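# Transfer the upright block row into the tray

## Task

Carry the row of blocks into the tray so that each block still stands on its narrow edge and the blocks stay pressed face against face; afterwards open the grippers and pull the arms away from them.

## Robot and tools

Robot: two 6-joint arms, left_arm and right_arm, each ending in a parallel two-finger gripper. Joint order for every arm, in commands and in every per-joint list of a result: waist, shoulder, elbow, wrist pitch, wrist yaw, wrist roll. Stated ranges in radians: waist -2.618 to 3.054, shoulder 0.000 to 3.142, elbow 0.000 to 3.142, wrist pitch -1.571 to 1.571, wrist yaw -1.571 to 1.571, wrist roll -2.094 to 2.094. The true end of a joint may sit up to 0.036 rad either side of these values.

Frame: one shared scene frame with its origin on the table surface midway between the arms. +x reaches out over the table, +z is up, and left_arm sits on the +y side. The names left and right do not mean the left or right of a camera picture. Gripper fingers point along the gripper's own +z axis and separate along its y axis. The reported end_effector_position (metres) is the spot between the pads, roughly 1 cm behind the tips; orientation is a quaternion in w,x,y,z order. Reported hand positions may be slightly wrong, more so when the arm is stretched far.

Command row: a single flat list of 14 numbers covering both arms, even if one arm is idle: left_arm's six joint angles then its opening, followed by right_arm's six angles then its opening. Joint values are absolute target angles in radians (the same quantities printed under Joint positions), not offsets. Opening is a scale from -1 (shut) to +1 (wide open); it is also absolute.

execute_actions(actions): a list of actions. Each action is a table of at most 15 rows, one row per control step of 1/30 s; if fewer rows are given, the last one is repeated until 15 steps pass. An empty list simply returns the current state and images. A call is rejected if any joint target goes more than 0.036 rad beyond a stated end and also further out than that joint currently is. A target past the real end is clipped to it; the message "joint sent to its limit" appears when that happened, but its absence proves nothing.

move(target, speed, blocking): target is one 14-number row of absolute angles and openings. Every joint travels toward its value on a synchronized path, so the hand follows a curve, not a line. speed (rad/s, 0.01 to 2, default 0.5) caps the joint with the largest distance to cover. Paths are stretched to at least 0.5 s and cut off at 10 s. Finger openings are sent immediately. Moves do not avoid obstacles or the other arm. With blocking=false the call returns after 0.5 s while motion continues; until a result shows it ended, use wait or stop before sending anything else. The extra result line "move:" reports the outcome (done, off_target, moving, held, fault), limits=held or limits=none, and for each arm the joint farthest from target. After limits=held the arm can suddenly move faster than requested.

wait(seconds): 0 to 10; lets the simulation run while the last commands are held, returning early if a running move finishes. stop(): brakes the current move; fast motion needs room to halt, and fingers continue their motion. zoom_image(camera, region): camera is cam_high, cam_low, cam_left_wrist or cam_right_wrist (all 504x504); region is [x0, y0, x1, y1] in pixels from the top-left, no larger than 504 by 504. finished_scene(scene): ends the scene with the given number irreversibly; only call it once the blocks are settled in the tray and the grippers have released and withdrawn.

Controller behaviour: each step, a joint's target is kept within a fixed lead of its measured angle (waist 0.202, shoulder 0.258, elbow 0.238, wrist pitch 0.573, wrist yaw and roll 0.522 rad), and joint targets are scaled back if they would shift the hand more than 70 mm from where it is. Far goals therefore need several actions; re-send the remainder if an action ends early. To keep a joint still, resend its value from the Joint targets line. "joint command not followed" means a clearance check altered some targets.

Result lines: per-arm pose; Joint positions and Joint velocities (six joints, then finger-pad gap in metres, 0.094 when fully open); Joint targets; grip_measured on the -1..1 opening scale (each gripper may be off by about 1 mm); joint torques (offset, noisy, never zero); motor temperature warnings. To hold a block, command an opening roughly 0.03 below grip_measured; smaller differences squeeze more gently. Each pad pushes up to about 50 to 62 N, with a brief spike on first contact.

Cautions: nothing may leave the table. Approach slowly so contacts are soft, and do not drive targets deep past a contact, which presses hard. Keep the arms from striking or pushing each other. Brief outside tugs on a held block or nudges to loose blocks may occur, so grip firmly and keep the row aligned. Holding loads warms motors: a MOTOR HOT line appears at 75 °C, 90 °C stops that arm for 10 s, and at 100 °C the arm goes limp and drops whatever it holds. Avoid sudden or jerky motion, and release gently before backing away.

Each tool is called by a JSON object that holds its "name" and its "arguments".

## Session

{"name": "execute_actions", "arguments": {"actions": []}}

Scene clock: 0.00 s.
left_arm: end_effector_position=(+0.6087, +0.1191, +0.3225) grip_measured=+1.000 end_effector_quat_wxyz=(+0.066, -0.096, +0.689, -0.716) | right_arm: end_effector_position=(+0.1685, -0.5303, +0.3776) grip_measured=+1.000 end_effector_quat_wxyz=(+0.487, +0.856, +0.143, +0.096)
Joint names: [waist, shoulder, elbow, wrist pitch, wrist yaw, wrist roll]
Joint positions: left_arm=[ 0.078  2.318  2.049  0.433  1.369 -1.779  0.094] | right_arm=[-0.793  0.898  1.462 -1.152  0.418  1.863  0.094]
Joint velocities: left_arm=[-0.012 -0.002 -0.012  0.007  0.037 -0.095  0.   ] | right_arm=[ 0.017 -0.022 -0.012 -0.007  0.081  0.022  0.   ]
Joint torques (N m, as the arm reports them, + toward a larger angle): no reading
Joint targets: left_arm=[0.078 2.305 2.061 0.444 1.367 -1.765] | right_arm=[-0.793 0.894 1.468 -1.160 0.424 1.859]

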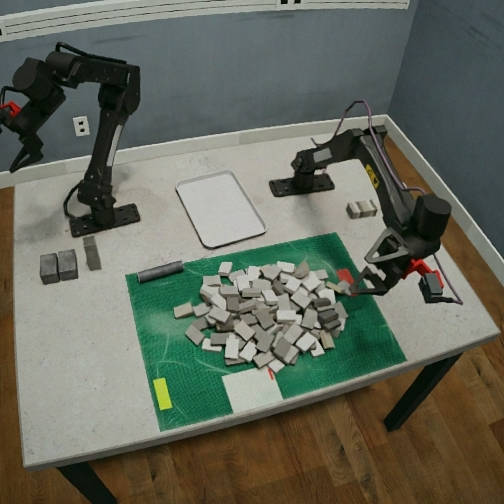

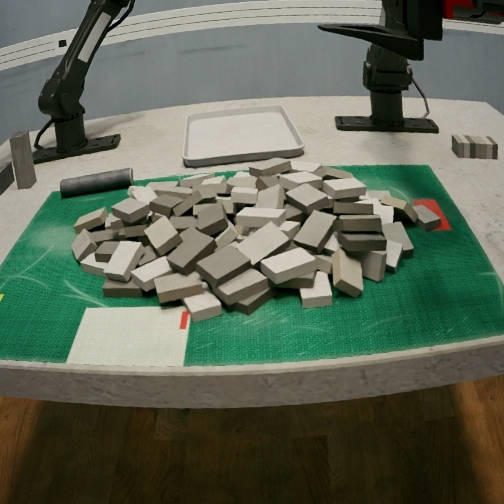

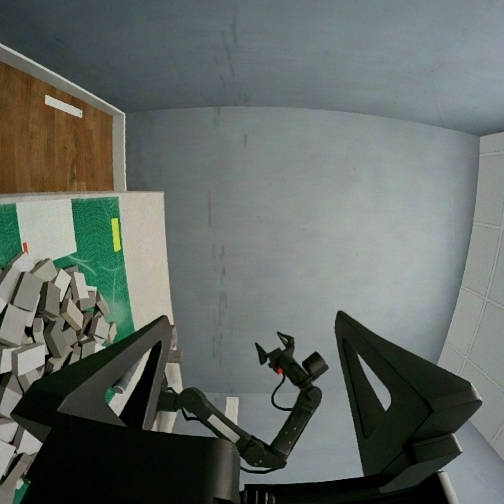

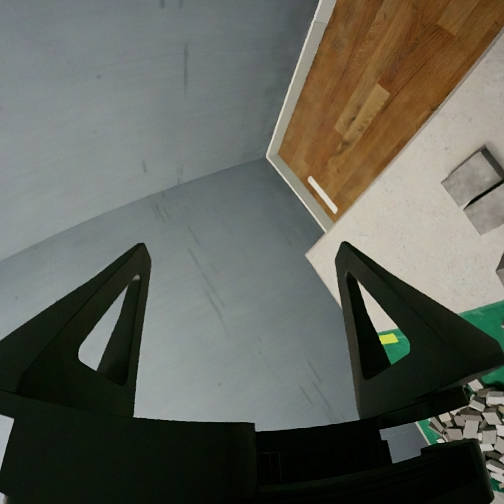

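{"name": "zoom_image", "arguments": {"camera": "cam_high", "region": [300, 160, 420, 250]}}

{"name": "zoom_image", "arguments": {"camera": "cam_low", "region": [424, 110, 504, 180]}}

Region (300, 160, 420, 250) of cam_high's 504x504 image, scaled by 4.200, with more detail than that image has; it fills the top 378 rows of this view, and the rest is white.

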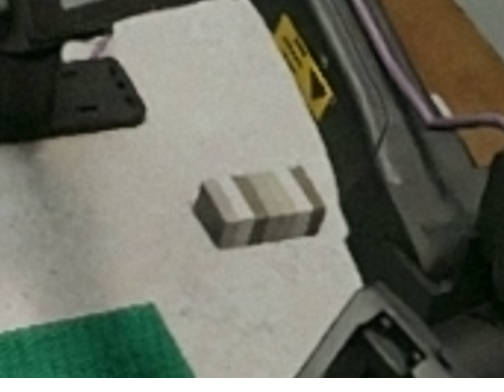

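Region (424, 110, 504, 180) of cam_low's 504x504 image, scaled by 6.300, with more detail than that image has; it fills the top 441 rows of this view, and the rest is white.

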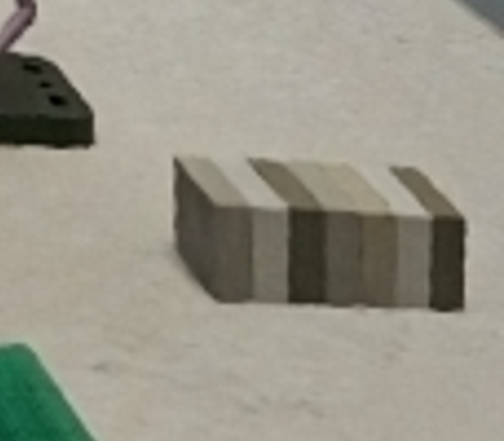

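{"name": "move", "arguments": {"target": [0.6,1.2,1.1,-1.47,0,0,1,-0.793,0.894,1.468,-1.160,0.424,1.859,1], "speed": 1.0}}

Scene clock: 4.37 s.
left_arm: end_effector_position=(+0.2013, +0.3681, +0.1519) grip_measured=+1.000 end_effector_quat_wxyz=(+0.002, -0.272, +0.962, -0.003) | right_arm: end_effector_position=(+0.1685, -0.5303, +0.3776) grip_measured=+1.000 end_effector_quat_wxyz=(+0.487, +0.856, +0.143, +0.096)
Joint names: [waist, shoulder, elbow, wrist pitch, wrist yaw, wrist roll]
Joint positions: left_arm=[ 0.591  1.221  1.115 -1.462  0.007 -0.006  0.094] | right_arm=[-0.793  0.898  1.462 -1.152  0.418  1.863  0.094]
Joint velocities: left_arm=[-0.002  0.002 -0.007 -0.022 -0.066  0.037  0.   ] | right_arm=[-0.002 -0.017 -0.002  0.007 -0.11   0.037  0.   ]
Joint torques (N m, as the arm reports them, + toward a larger angle): left_arm=[ 0.63 -5.09  4.63  0.15 -0.01  0.01] | right_arm=[-0.07 -0.15  5.81  1.83  0.2  -0.08]
Joint targets: left_arm=[0.600 1.200 1.100 -1.470 -0.000 0.000] | right_arm=[-0.793 0.894 1.468 -1.160 0.424 1.859]
move: off_target (left_arm); limits=none; left_arm: farthest joint: the shoulder, 0.021 radians from its target (1.118 radians at the start); right_arm: farthest joint: the wrist pitch, 0.008 radians from its target (0.008 radians at the start)

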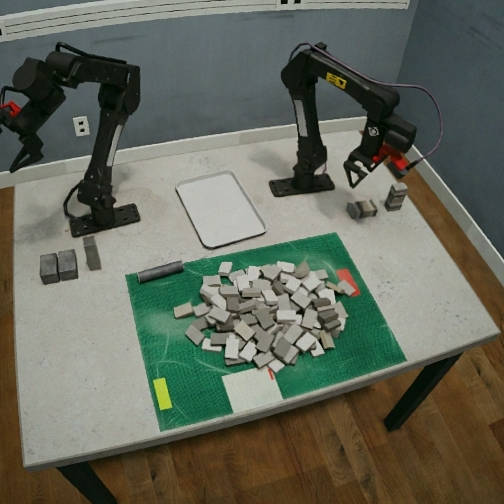

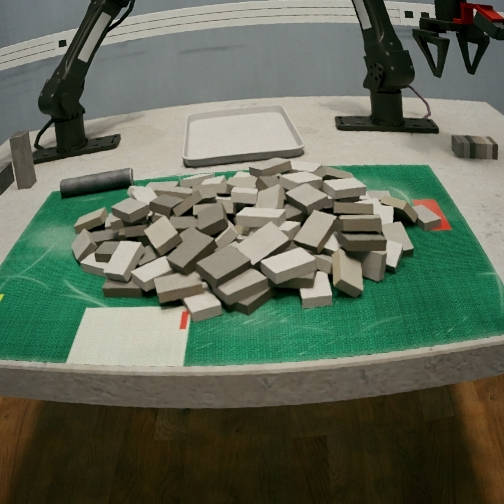

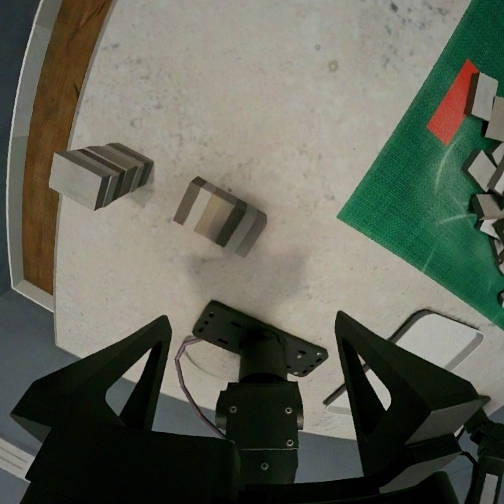

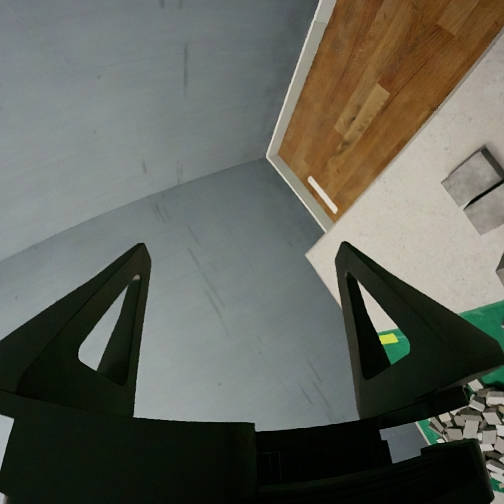

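{"name": "move", "arguments": {"target": [0.68,1.33,0.91,-1.15,0,0.55,1,-0.793,0.894,1.468,-1.160,0.424,1.859,1], "speed": 0.6}}

Scene clock: 7.47 s.
left_arm: end_effector_position=(+0.2129, +0.3954, +0.0862) grip_measured=+1.000 end_effector_quat_wxyz=(+0.001, -0.040, +0.999, +0.000) | right_arm: end_effector_position=(+0.1685, -0.5303, +0.3776) grip_measured=+1.000 end_effector_quat_wxyz=(+0.487, +0.856, +0.143, +0.096)
Joint names: [waist, shoulder, elbow, wrist pitch, wrist yaw, wrist roll]
Joint positions: left_arm=[ 0.671  1.323  0.924 -1.17   0.001  0.544  0.094] | right_arm=[-0.793  0.898  1.462 -1.152  0.418  1.863  0.094]
Joint velocities: left_arm=[ 0.002  0.012  0.002 -0.022  0.066 -0.007  0.   ] | right_arm=[ 0.017  0.002 -0.012 -0.007 -0.037 -0.037  0.   ]
Joint torques (N m, as the arm reports them, + toward a larger angle): left_arm=[ 0.64 -3.84  4.72  0.48  0.03 -0.03] | right_arm=[-0.21 -0.21  5.84  1.83  0.19 -0.08]
Joint targets: left_arm=[0.680 1.330 0.910 -1.150 0.000 0.550] | right_arm=[-0.793 0.894 1.468 -1.160 0.424 1.859]
move: done; limits=none; left_arm: farthest joint: the wrist pitch, 0.020 radians from its target (0.312 radians at the start); right_arm: farthest joint: the wrist pitch, 0.008 radians from its target (0.008 radians at the start)

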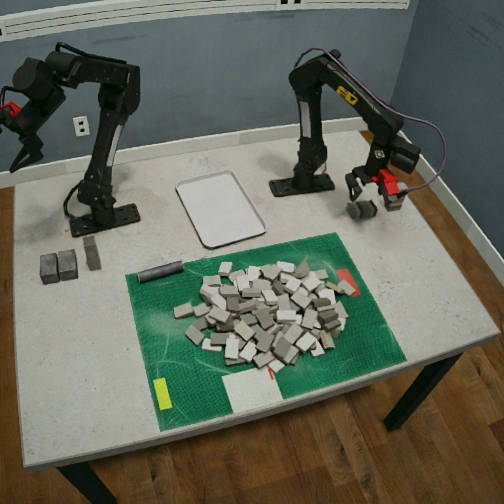

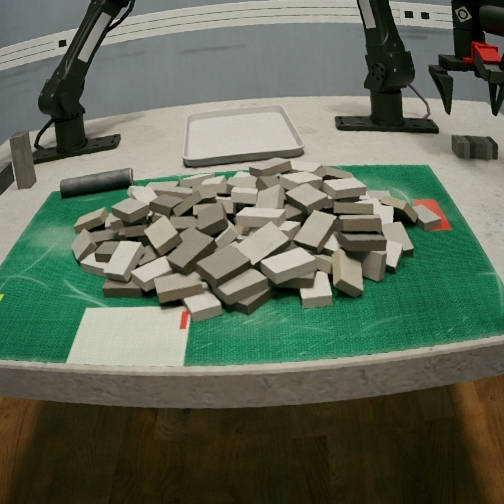

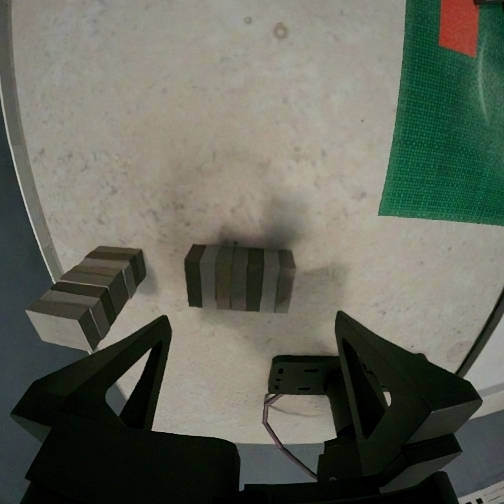

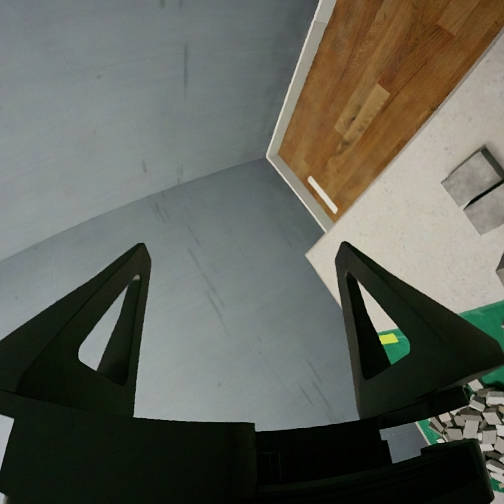

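{"name": "move", "arguments": {"target": [0.705,1.37,0.80,-1.0,0,0.63,1,-0.793,0.894,1.468,-1.160,0.424,1.859,1], "speed": 0.3}}

Scene clock: 10.77 s.
left_arm: end_effector_position=(+0.2111, +0.4009, +0.0520) grip_measured=+1.000 end_effector_quat_wxyz=(+0.001, -0.013, +1.000, +0.001) | right_arm: end_effector_position=(+0.1685, -0.5303, +0.3776) grip_measured=+1.000 end_effector_quat_wxyz=(+0.487, +0.856, +0.143, +0.096)
Joint names: [waist, shoulder, elbow, wrist pitch, wrist yaw, wrist roll]
Joint positions: left_arm=[ 0.696  1.363  0.815 -1.019 -0.001  0.624  0.094] | right_arm=[-0.793  0.898  1.462 -1.152  0.418  1.863  0.094]
Joint velocities: left_arm=[-0.007  0.002  0.002  0.037 -0.037 -0.081  0.   ] | right_arm=[ 0.007 -0.007  0.017  0.007 -0.007  0.037  0.   ]
Joint torques (N m, as the arm reports them, + toward a larger angle): left_arm=[ 0.65 -3.94  4.54  0.5   0.04  0.07] | right_arm=[ 0.05 -0.39  5.7   1.83  0.24 -0.06]
Joint targets: left_arm=[0.705 1.370 0.800 -1.000 -0.000 0.630] | right_arm=[-0.793 0.894 1.468 -1.160 0.424 1.859]
move: done; limits=none; left_arm: farthest joint: the wrist pitch, 0.019 radians from its target (0.170 radians at the start); right_arm: farthest joint: the wrist pitch, 0.008 radians from its target (0.008 radians at the start)

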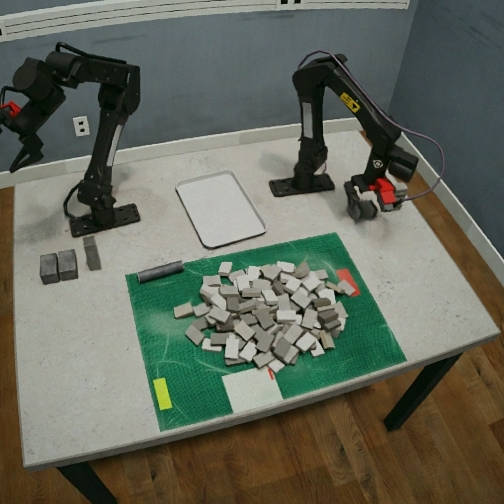

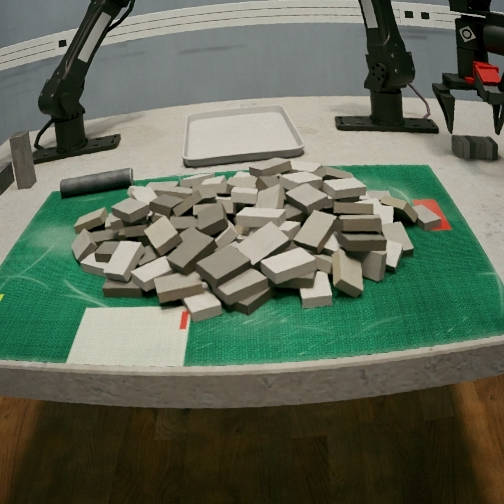

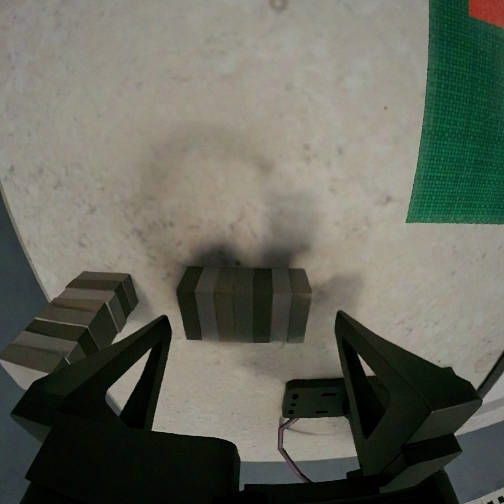

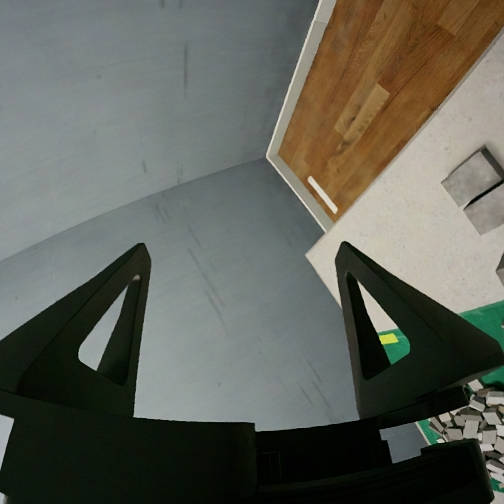

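{"name": "move", "arguments": {"target": [0.72,1.40,0.80,-0.97,0,0.645,0.88,-0.793,0.894,1.468,-1.160,0.424,1.859,1], "speed": 0.2}}

Scene clock: 12.43 s.
left_arm: end_effector_position=(+0.2134, +0.4068, +0.0467) grip_measured=+0.883 end_effector_quat_wxyz=(+0.002, -0.013, +1.000, +0.002) | right_arm: end_effector_position=(+0.1685, -0.5303, +0.3776) grip_measured=+1.000 end_effector_quat_wxyz=(+0.487, +0.856, +0.143, +0.096)
Joint names: [waist, shoulder, elbow, wrist pitch, wrist yaw, wrist roll]
Joint positions: left_arm=[ 0.711  1.391  0.815 -0.989 -0.001  0.638  0.088] | right_arm=[-0.793  0.898  1.462 -1.152  0.418  1.863  0.094]
Joint velocities: left_arm=[-0.007 -0.012 -0.007  0.066  0.081 -0.007  0.   ] | right_arm=[-0.017 -0.007 -0.012 -0.022  0.037 -0.051  0.   ]
Joint torques (N m, as the arm reports them, + toward a larger angle): left_arm=[ 0.64 -4.04  4.5   0.51  0.05  0.07] | right_arm=[ 0.04 -0.31  5.65  1.87  0.16 -0.06]
Joint targets: left_arm=[0.720 1.400 0.800 -0.970 -0.000 0.645] | right_arm=[-0.793 0.894 1.468 -1.160 0.424 1.859]
move: done; limits=none; left_arm: farthest joint: the wrist pitch, 0.019 radians from its target (0.048 radians at the start); right_arm: farthest joint: the wrist pitch, 0.008 radians from its target (0.008 radians at the start)

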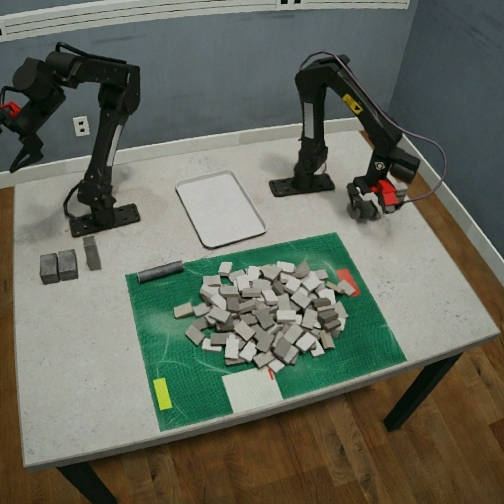

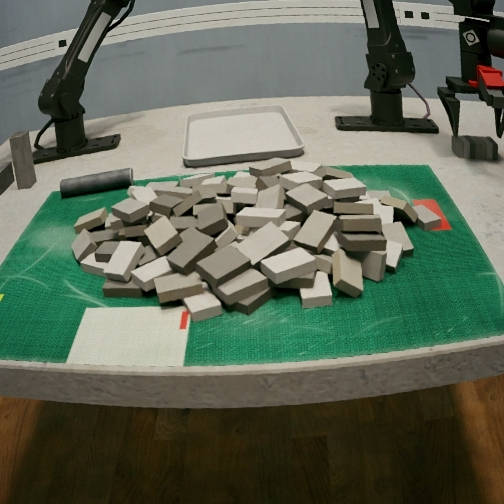

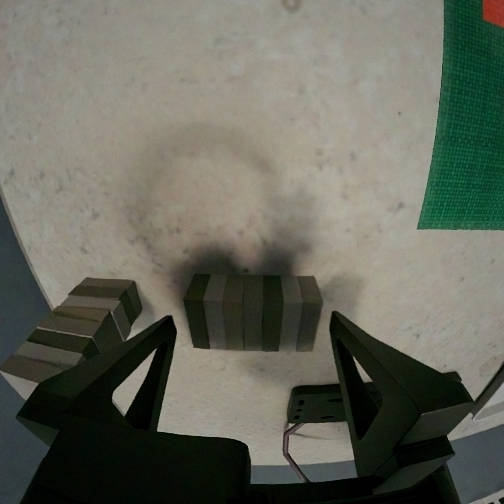

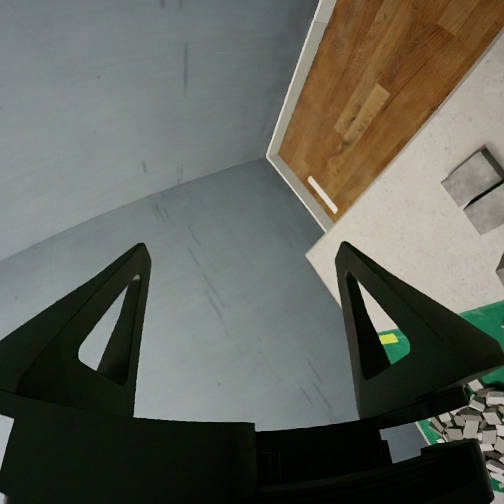

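{"name": "move", "arguments": {"target": [0.72,1.443,0.714,-0.845,0,0.655,0.88,-0.793,0.894,1.468,-1.160,0.424,1.859,1], "speed": 0.15}}

Scene clock: 14.37 s.
left_arm: end_effector_position=(+0.2119, +0.4057, +0.0189) grip_measured=+0.883 end_effector_quat_wxyz=(+0.001, -0.008, +1.000, +0.001) | right_arm: end_effector_position=(+0.1685, -0.5303, +0.3776) grip_measured=+1.000 end_effector_quat_wxyz=(+0.487, +0.856, +0.143, +0.096)
Joint names: [waist, shoulder, elbow, wrist pitch, wrist yaw, wrist roll]
Joint positions: left_arm=[ 0.711  1.434  0.73  -0.864 -0.001  0.649  0.088] | right_arm=[-0.793  0.898  1.462 -1.152  0.418  1.863  0.094]
Joint velocities: left_arm=[ 0.012  0.012  0.007 -0.051  0.022 -0.007  0.   ] | right_arm=[ 0.007 -0.017 -0.012 -0.066  0.037 -0.022  0.   ]
Joint torques (N m, as the arm reports them, + toward a larger angle): left_arm=[ 0.62 -4.18  4.16  0.51  0.05  0.02] | right_arm=[ 0.2  -0.33  5.76  1.79  0.22 -0.08]
Joint targets: left_arm=[0.720 1.443 0.714 -0.845 0.000 0.655] | right_arm=[-0.793 0.894 1.468 -1.160 0.424 1.859]
move: done; limits=none; left_arm: farthest joint: the wrist pitch, 0.019 radians from its target (0.144 radians at the start); right_arm: farthest joint: the wrist pitch, 0.008 radians from its target (0.008 radians at the start)

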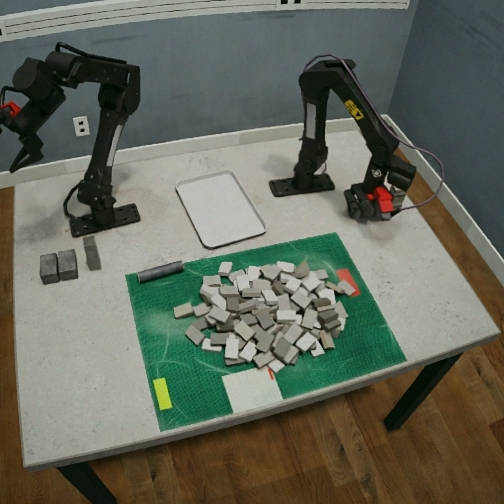

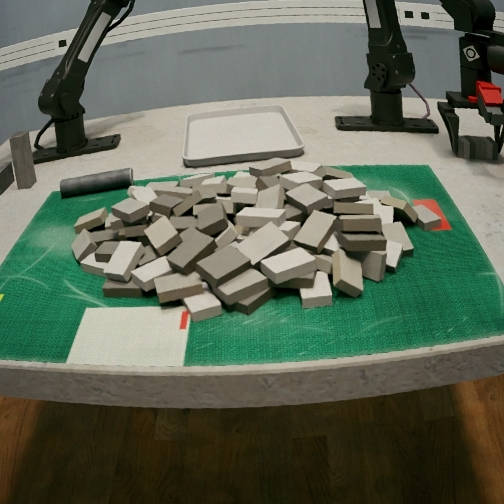

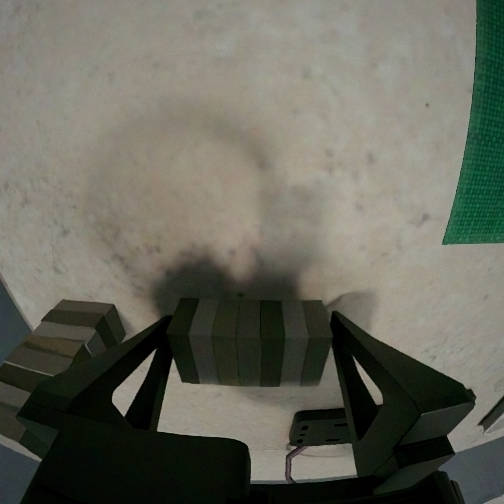

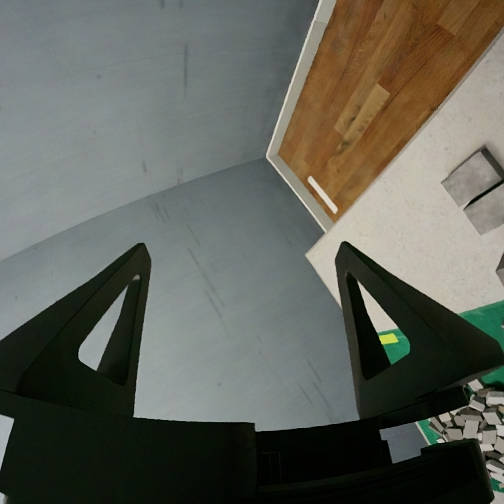

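Slightly lower, then close.

{"name": "execute_actions", "arguments": {"actions": [[[0.72,1.449,0.704,-0.83,0,0.655,0.8,-0.793,0.894,1.468,-1.160,0.424,1.859,1]],[[0.72,1.449,0.704,-0.83,0,0.655,0.7,-0.793,0.894,1.468,-1.160,0.424,1.859,1],[0.72,1.449,0.704,-0.83,0,0.655,0.69,-0.793,0.894,1.468,-1.160,0.424,1.859,1],[0.72,1.449,0.704,-0.83,0,0.655,0.68,-0.793,0.894,1.468,-1.160,0.424,1.859,1],[0.72,1.449,0.704,-0.83,0,0.655,0.67,-0.793,0.894,1.468,-1.160,0.424,1.859,1],[0.72,1.449,0.704,-0.83,0,0.655,0.66,-0.793,0.894,1.468,-1.160,0.424,1.859,1],[0.72,1.449,0.704,-0.83,0,0.655,0.65,-0.793,0.894,1.468,-1.160,0.424,1.859,1],[0.72,1.449,0.704,-0.83,0,0.655,0.64,-0.793,0.894,1.468,-1.160,0.424,1.859,1],[0.72,1.449,0.704,-0.83,0,0.655,0.63,-0.793,0.894,1.468,-1.160,0.424,1.859,1],[0.72,1.449,0.704,-0.83,0,0.655,0.62,-0.793,0.894,1.468,-1.160,0.424,1.859,1],[0.72,1.449,0.704,-0.83,0,0.655,0.6,-0.793,0.894,1.468,-1.160,0.424,1.859,1]],[[0.72,1.449,0.704,-0.83,0,0.655,0.55,-0.793,0.894,1.468,-1.160,0.424,1.859,1]]]}}

Scene clock: 17.50 s.
left_arm: end_effector_position=(+0.2142, +0.4069, +0.0185) grip_measured=+0.665 end_effector_quat_wxyz=(+0.006, -0.007, +1.000, +0.004) | right_arm: end_effector_position=(+0.1685, -0.5303, +0.3776) grip_measured=+1.000 end_effector_quat_wxyz=(+0.487, +0.856, +0.143, +0.096)
Joint names: [waist, shoulder, elbow, wrist pitch, wrist yaw, wrist roll]
Joint positions: left_arm=[ 0.711  1.434  0.728 -0.851  0.001  0.65   0.078] | right_arm=[-0.793  0.898  1.462 -1.152  0.418  1.863  0.094]
Joint velocities: left_arm=[-0.012  0.017 -0.007 -0.051 -0.037  0.007  0.   ] | right_arm=[-0.022  0.007 -0.012 -0.022 -0.022  0.081  0.   ]
Joint torques (N m, as the arm reports them, + toward a larger angle): left_arm=[ 0.63 -3.72  3.61  0.51  0.03  0.01] | right_arm=[-0.04 -0.38  5.78  1.83  0.2  -0.05]
Joint targets: left_arm=[0.720 1.449 0.704 -0.830 -0.000 0.655] | right_arm=[-0.793 0.894 1.468 -1.160 0.424 1.859]

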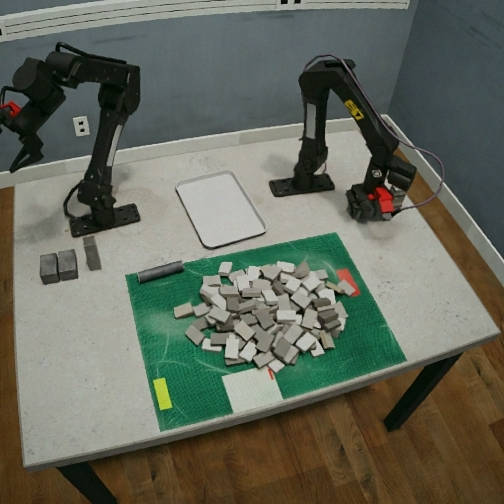

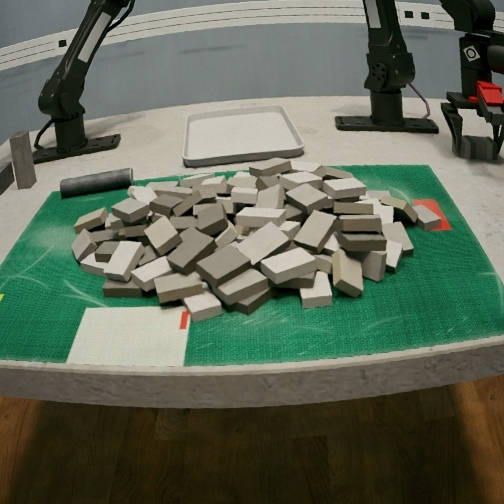

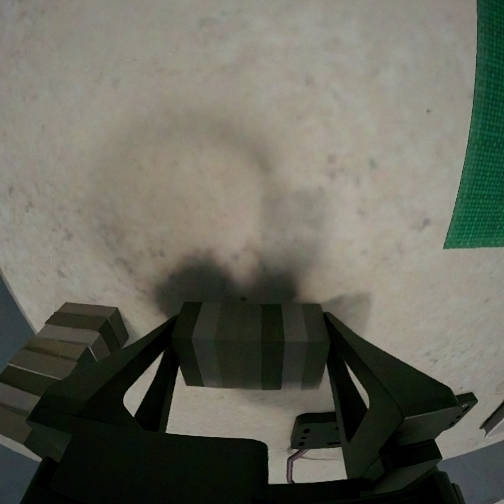

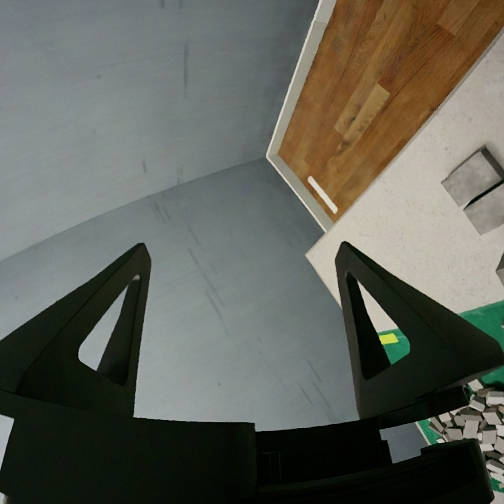

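{"name": "move", "arguments": {"target": [0.72,1.33,0.98,-1.22,0,0.655,0.6,-0.793,0.894,1.468,-1.160,0.424,1.859,1], "speed": 0.4}}

{"name": "move", "arguments": {"target": [-1.25,1.36,0.96,-1.17,0,0.3,0.6,-0.793,0.894,1.468,-1.160,0.424,1.859,1], "speed": 0.8}}

Scene clock: 20.00 s.
left_arm: end_effector_position=(+0.2045, +0.3993, +0.0802) grip_measured=+0.665 end_effector_quat_wxyz=(-0.020, -0.007, +1.000, -0.016) | right_arm: end_effector_position=(+0.1685, -0.5303, +0.3776) grip_measured=+1.000 end_effector_quat_wxyz=(+0.487, +0.856, +0.143, +0.096)
Joint names: [waist, shoulder, elbow, wrist pitch, wrist yaw, wrist roll]
Joint positions: left_arm=[ 0.711  1.365  0.93  -1.188  0.001  0.65   0.078] | right_arm=[-0.793  0.898  1.462 -1.152  0.418  1.863  0.094]
Joint velocities: left_arm=[ 0.012 -0.017  0.007  0.022  0.007 -0.007 -0.001] | right_arm=[ 0.007  0.002  0.007 -0.051  0.022 -0.051  0.   ]
Joint torques (N m, as the arm reports them, + toward a larger angle): left_arm=[ 0.63 -7.46  8.96 -0.22  0.03  0.01] | right_arm=[-0.17 -0.41  5.83  1.83  0.23 -0.08]
Joint targets: left_arm=[0.720 1.330 0.980 -1.220 0.000 0.655] | right_arm=[-0.793 0.894 1.468 -1.160 0.424 1.859]
move: off_target (left_arm); limits=none; left_arm: farthest joint: the elbow, 0.050 radians from its target (0.252 radians at the start); right_arm: farthest joint: the wrist pitch, 0.008 radians from its target (0.008 radians at the start)

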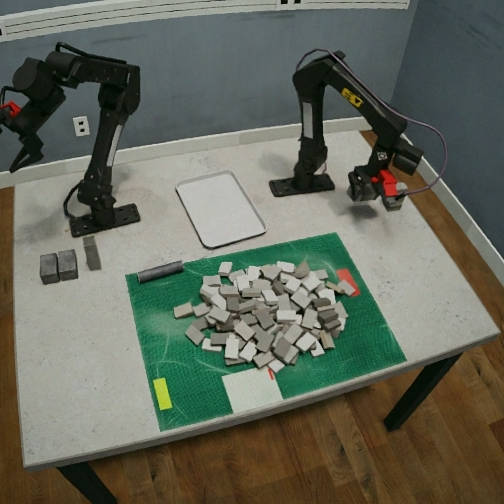

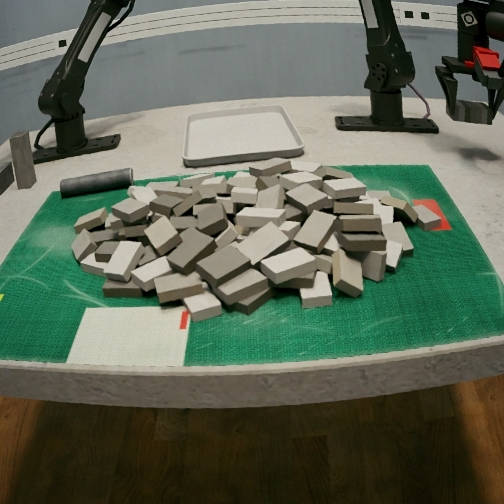

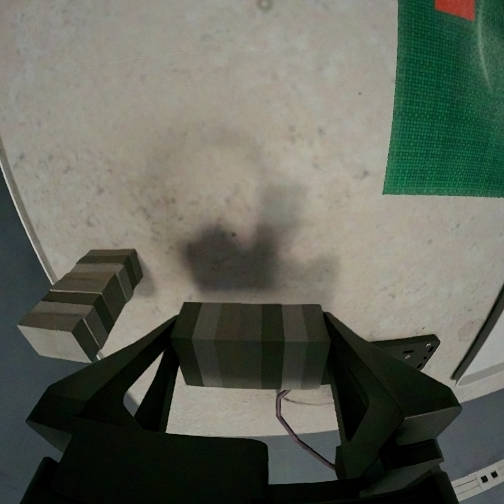

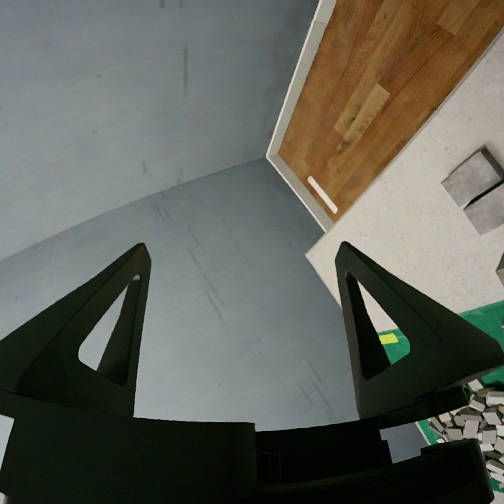

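Scene clock: 23.10 s.
left_arm: end_effector_position=(+0.1038, +0.0773, +0.0799) grip_measured=+0.665 end_effector_quat_wxyz=(-0.015, +0.716, +0.698, +0.004) | right_arm: end_effector_position=(+0.1685, -0.5303, +0.3776) grip_measured=+1.000 end_effector_quat_wxyz=(+0.487, +0.856, +0.143, +0.096)
Joint names: [waist, shoulder, elbow, wrist pitch, wrist yaw, wrist roll]
Joint positions: left_arm=[-1.245  1.365  0.93  -1.166  0.007  0.306  0.078] | right_arm=[-0.793  0.898  1.462 -1.152  0.418  1.863  0.094]
Joint velocities: left_arm=[-0.002 -0.017  0.007 -0.022  0.007 -0.007 -0.001] | right_arm=[-0.007  0.002 -0.012 -0.022 -0.037  0.037  0.   ]
Joint torques (N m, as the arm reports them, + toward a larger angle): left_arm=[-0.37 -5.03  7.66  0.13 -0.02 -0.04] | right_arm=[ 0.03 -0.3   5.77  1.79  0.18 -0.05]
Joint targets: left_arm=[-1.250 1.360 0.960 -1.170 -0.000 0.300] | right_arm=[-0.793 0.894 1.468 -1.160 0.424 1.859]
move: off_target (left_arm); limits=none; left_arm: farthest joint: the elbow, 0.030 radians from its target (0.030 radians at the start); right_arm: farthest joint: the wrist pitch, 0.008 radians from its target (0.008 radians at the start)

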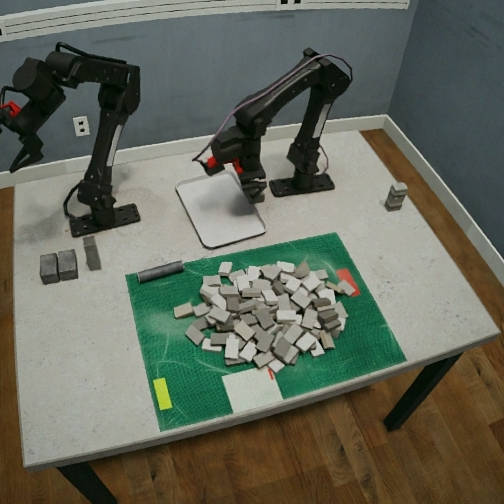

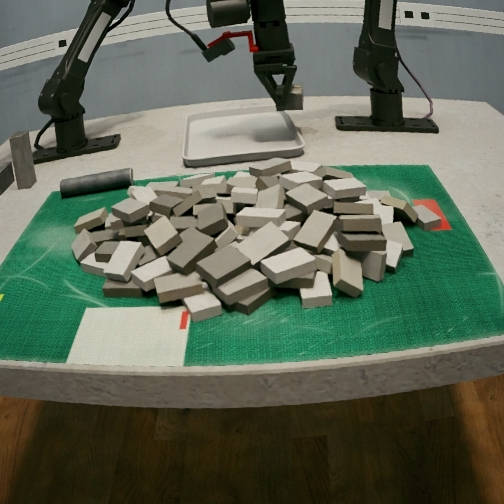

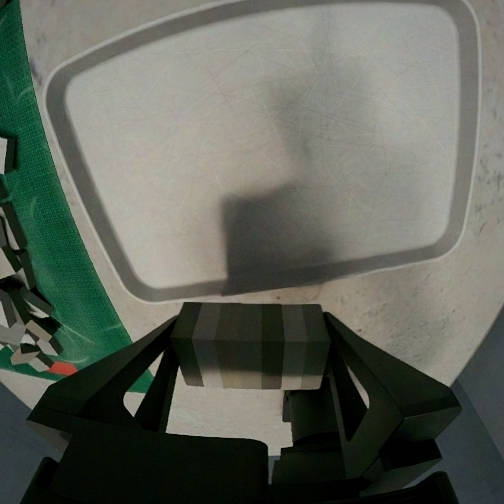

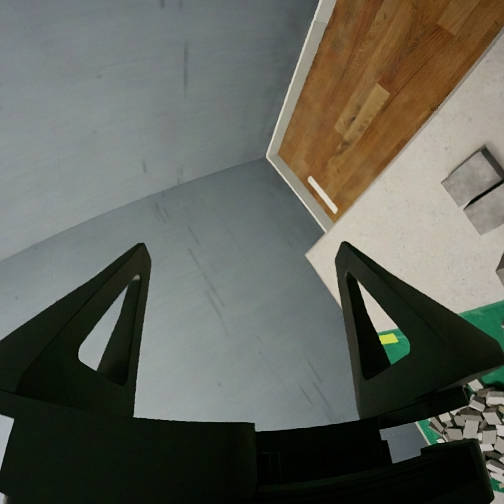

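{"name": "move", "arguments": {"target": [-1.3,1.69,1.21,-1.03,0,0.15,0.6,-0.793,0.894,1.468,-1.160,0.424,1.859,1], "speed": 0.4}}

Scene clock: 25.80 s.
left_arm: end_effector_position=(+0.1150, -0.0124, +0.0547) grip_measured=+0.665 end_effector_quat_wxyz=(-0.003, +0.680, +0.733, -0.002) | right_arm: end_effector_position=(+0.1685, -0.5303, +0.3776) grip_measured=+1.000 end_effector_quat_wxyz=(+0.487, +0.856, +0.143, +0.096)
Joint names: [waist, shoulder, elbow, wrist pitch, wrist yaw, wrist roll]
Joint positions: left_arm=[-1.292  1.707  1.157 -1.023  0.007  0.156  0.078] | right_arm=[-0.793  0.898  1.462 -1.152  0.418  1.863  0.094]
Joint velocities: left_arm=[ 0.007 -0.017 -0.012 -0.066 -0.022  0.007  0.001] | right_arm=[ 0.007  0.002  0.022 -0.051 -0.051  0.007  0.   ]
Joint torques (N m, as the arm reports them, + toward a larger angle): left_arm=[-0.59 -9.12  9.18  0.14 -0.02 -0.09] | right_arm=[ 0.11 -0.34  5.88  1.83  0.21 -0.05]
Joint targets: left_arm=[-1.300 1.690 1.210 -1.030 0.000 0.150] | right_arm=[-0.793 0.894 1.468 -1.160 0.424 1.859]
move: off_target (left_arm); limits=none; left_arm: farthest joint: the elbow, 0.053 radians from its target (0.280 radians at the start); right_arm: farthest joint: the wrist pitch, 0.008 radians from its target (0.008 radians at the start)

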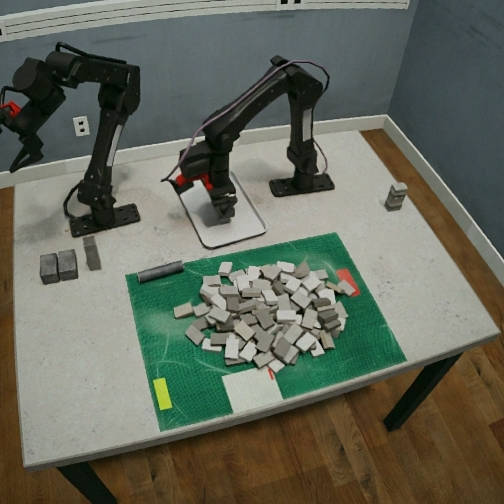

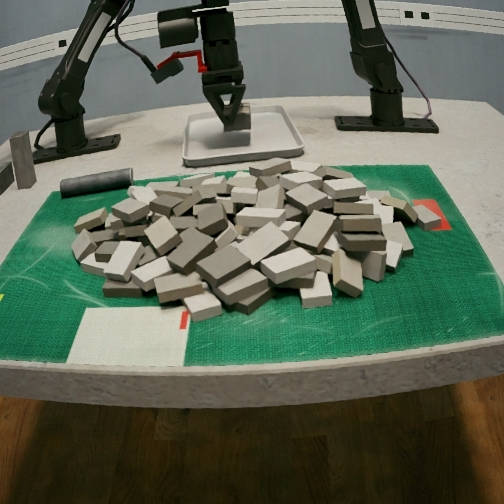

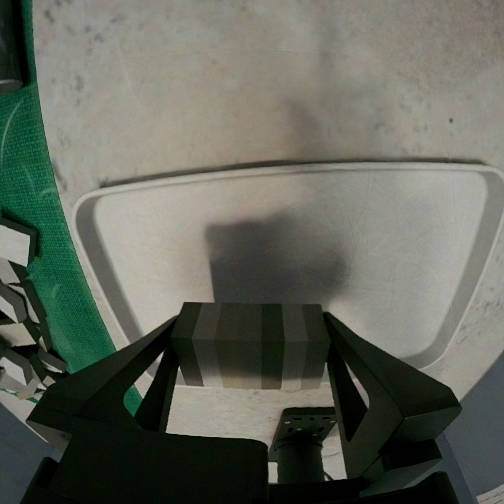

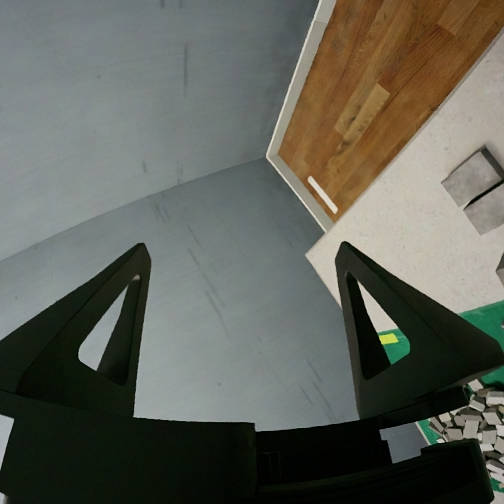

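{"name": "move", "arguments": {"target": [-1.3,1.69,1.05,-0.895,0,0.15,0.6,-0.793,0.894,1.468,-1.160,0.424,1.859,1], "speed": 0.12}}

Scene clock: 27.97 s.
left_arm: end_effector_position=(+0.1132, -0.0046, +0.0260) grip_measured=+0.665 end_effector_quat_wxyz=(-0.002, +0.680, +0.734, -0.002) | right_arm: end_effector_position=(+0.1685, -0.5303, +0.3776) grip_measured=+1.000 end_effector_quat_wxyz=(+0.487, +0.856, +0.143, +0.096)
Joint names: [waist, shoulder, elbow, wrist pitch, wrist yaw, wrist roll]
Joint positions: left_arm=[-1.292  1.718  1.047 -0.901  0.007  0.156  0.078] | right_arm=[-0.793  0.898  1.462 -1.152  0.418  1.863  0.094]
Joint velocities: left_arm=[-0.022 -0.002  0.012  0.007 -0.007 -0.022 -0.   ] | right_arm=[-0.002 -0.017 -0.002 -0.022 -0.007 -0.022  0.   ]
Joint torques (N m, as the arm reports them, + toward a larger angle): left_arm=[-0.57 -9.86  5.49  0.31 -0.02 -0.07] | right_arm=[ 0.03 -0.28  5.83  1.86  0.19 -0.06]
Joint targets: left_arm=[-1.300 1.690 1.050 -0.895 0.000 0.150] | right_arm=[-0.793 0.894 1.468 -1.160 0.424 1.859]
move: off_target (left_arm); limits=none; left_arm: farthest joint: the shoulder, 0.028 radians from its target (0.017 radians at the start); right_arm: farthest joint: the wrist pitch, 0.008 radians from its target (0.008 radians at the start)

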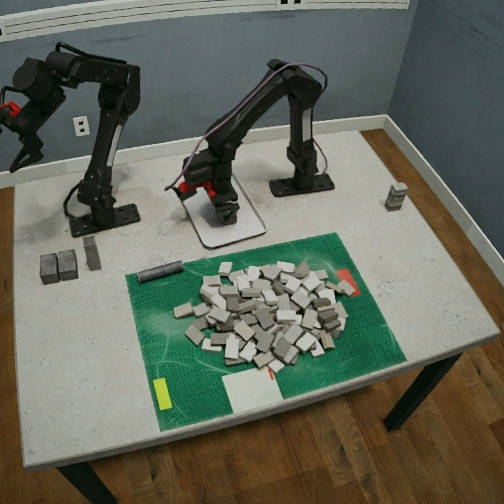

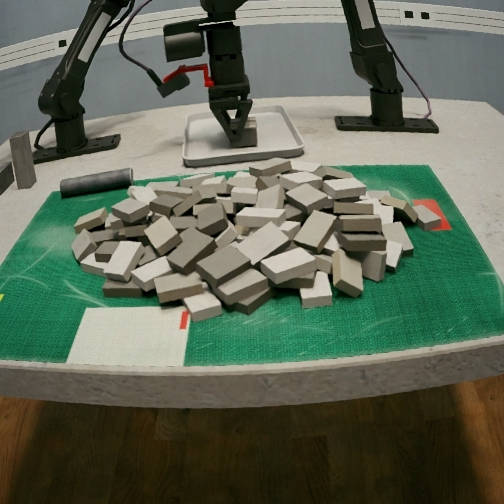

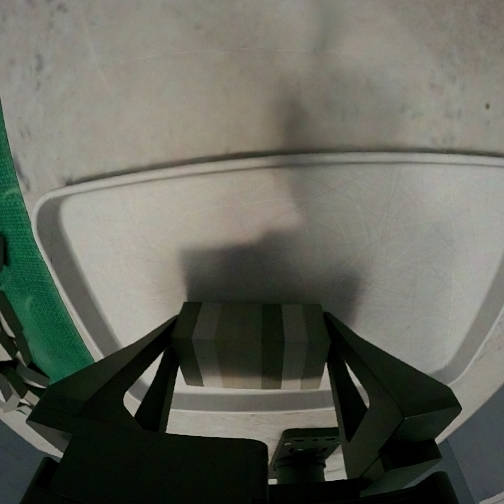

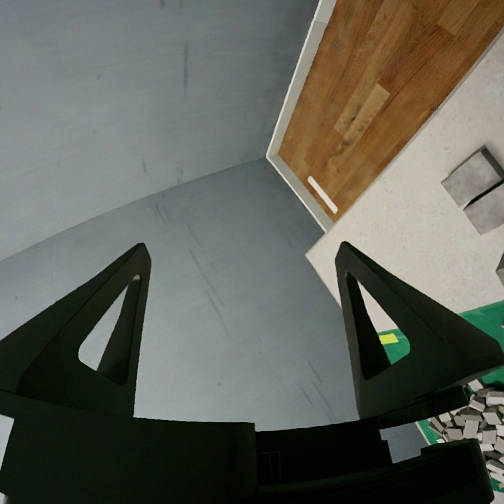

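{"name": "move", "arguments": {"target": [-1.3,1.70,1.02,-0.86,0,0.15,0.6,-0.793,0.894,1.468,-1.160,0.424,1.859,1], "speed": 0.05}}

Scene clock: 29.43 s.
left_arm: end_effector_position=(+0.1133, -0.0046, +0.0214) grip_measured=+0.665 end_effector_quat_wxyz=(-0.002, +0.679, +0.734, -0.001) | right_arm: end_effector_position=(+0.1685, -0.5303, +0.3776) grip_measured=+1.000 end_effector_quat_wxyz=(+0.487, +0.856, +0.143, +0.096)
Joint names: [waist, shoulder, elbow, wrist pitch, wrist yaw, wrist roll]
Joint positions: left_arm=[-1.293  1.726  1.036 -0.882  0.004  0.154  0.078] | right_arm=[-0.793  0.898  1.462 -1.152  0.418  1.863  0.094]
Joint velocities: left_arm=[ 0.002  0.002 -0.012 -0.007  0.007 -0.051 -0.   ] | right_arm=[ 0.007  0.002 -0.012 -0.037  0.037 -0.051  0.   ]
Joint torques (N m, as the arm reports them, + toward a larger angle): left_arm=[-0.49 -9.75  4.21  0.49 -0.01 -0.05] | right_arm=[ 0.03 -0.25  5.95  1.87  0.15 -0.06]
Joint targets: left_arm=[-1.300 1.700 1.020 -0.860 -0.000 0.150] | right_arm=[-0.793 0.894 1.468 -1.160 0.424 1.859]
move: off_target (left_arm); limits=none; left_arm: farthest joint: the shoulder, 0.026 radians from its target (0.018 radians at the start); right_arm: farthest joint: the wrist pitch, 0.008 radians from its target (0.008 radians at the start)

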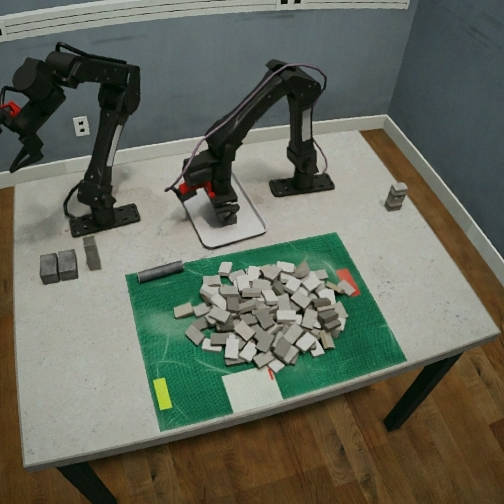

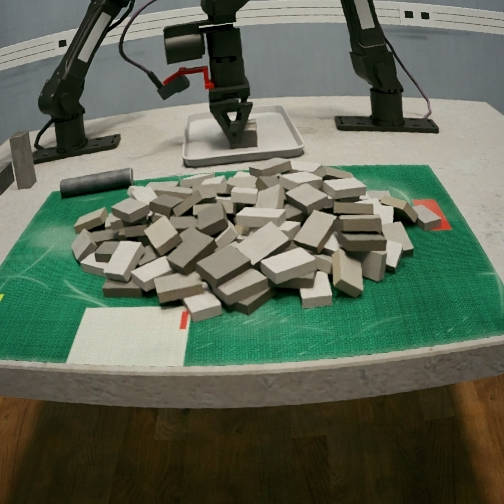

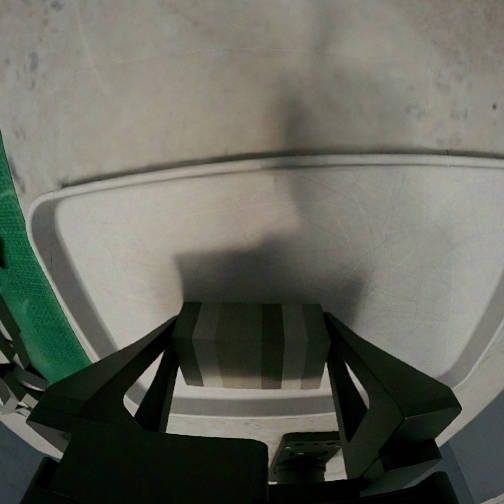

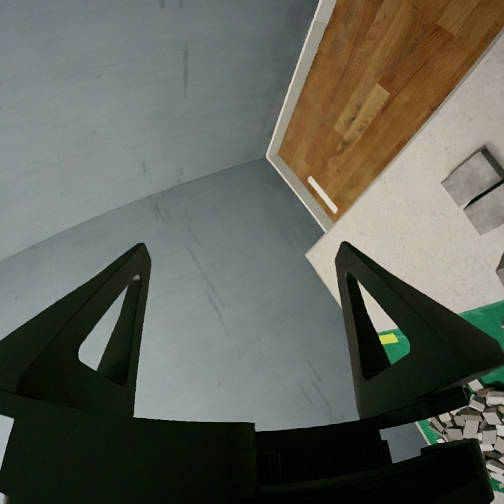

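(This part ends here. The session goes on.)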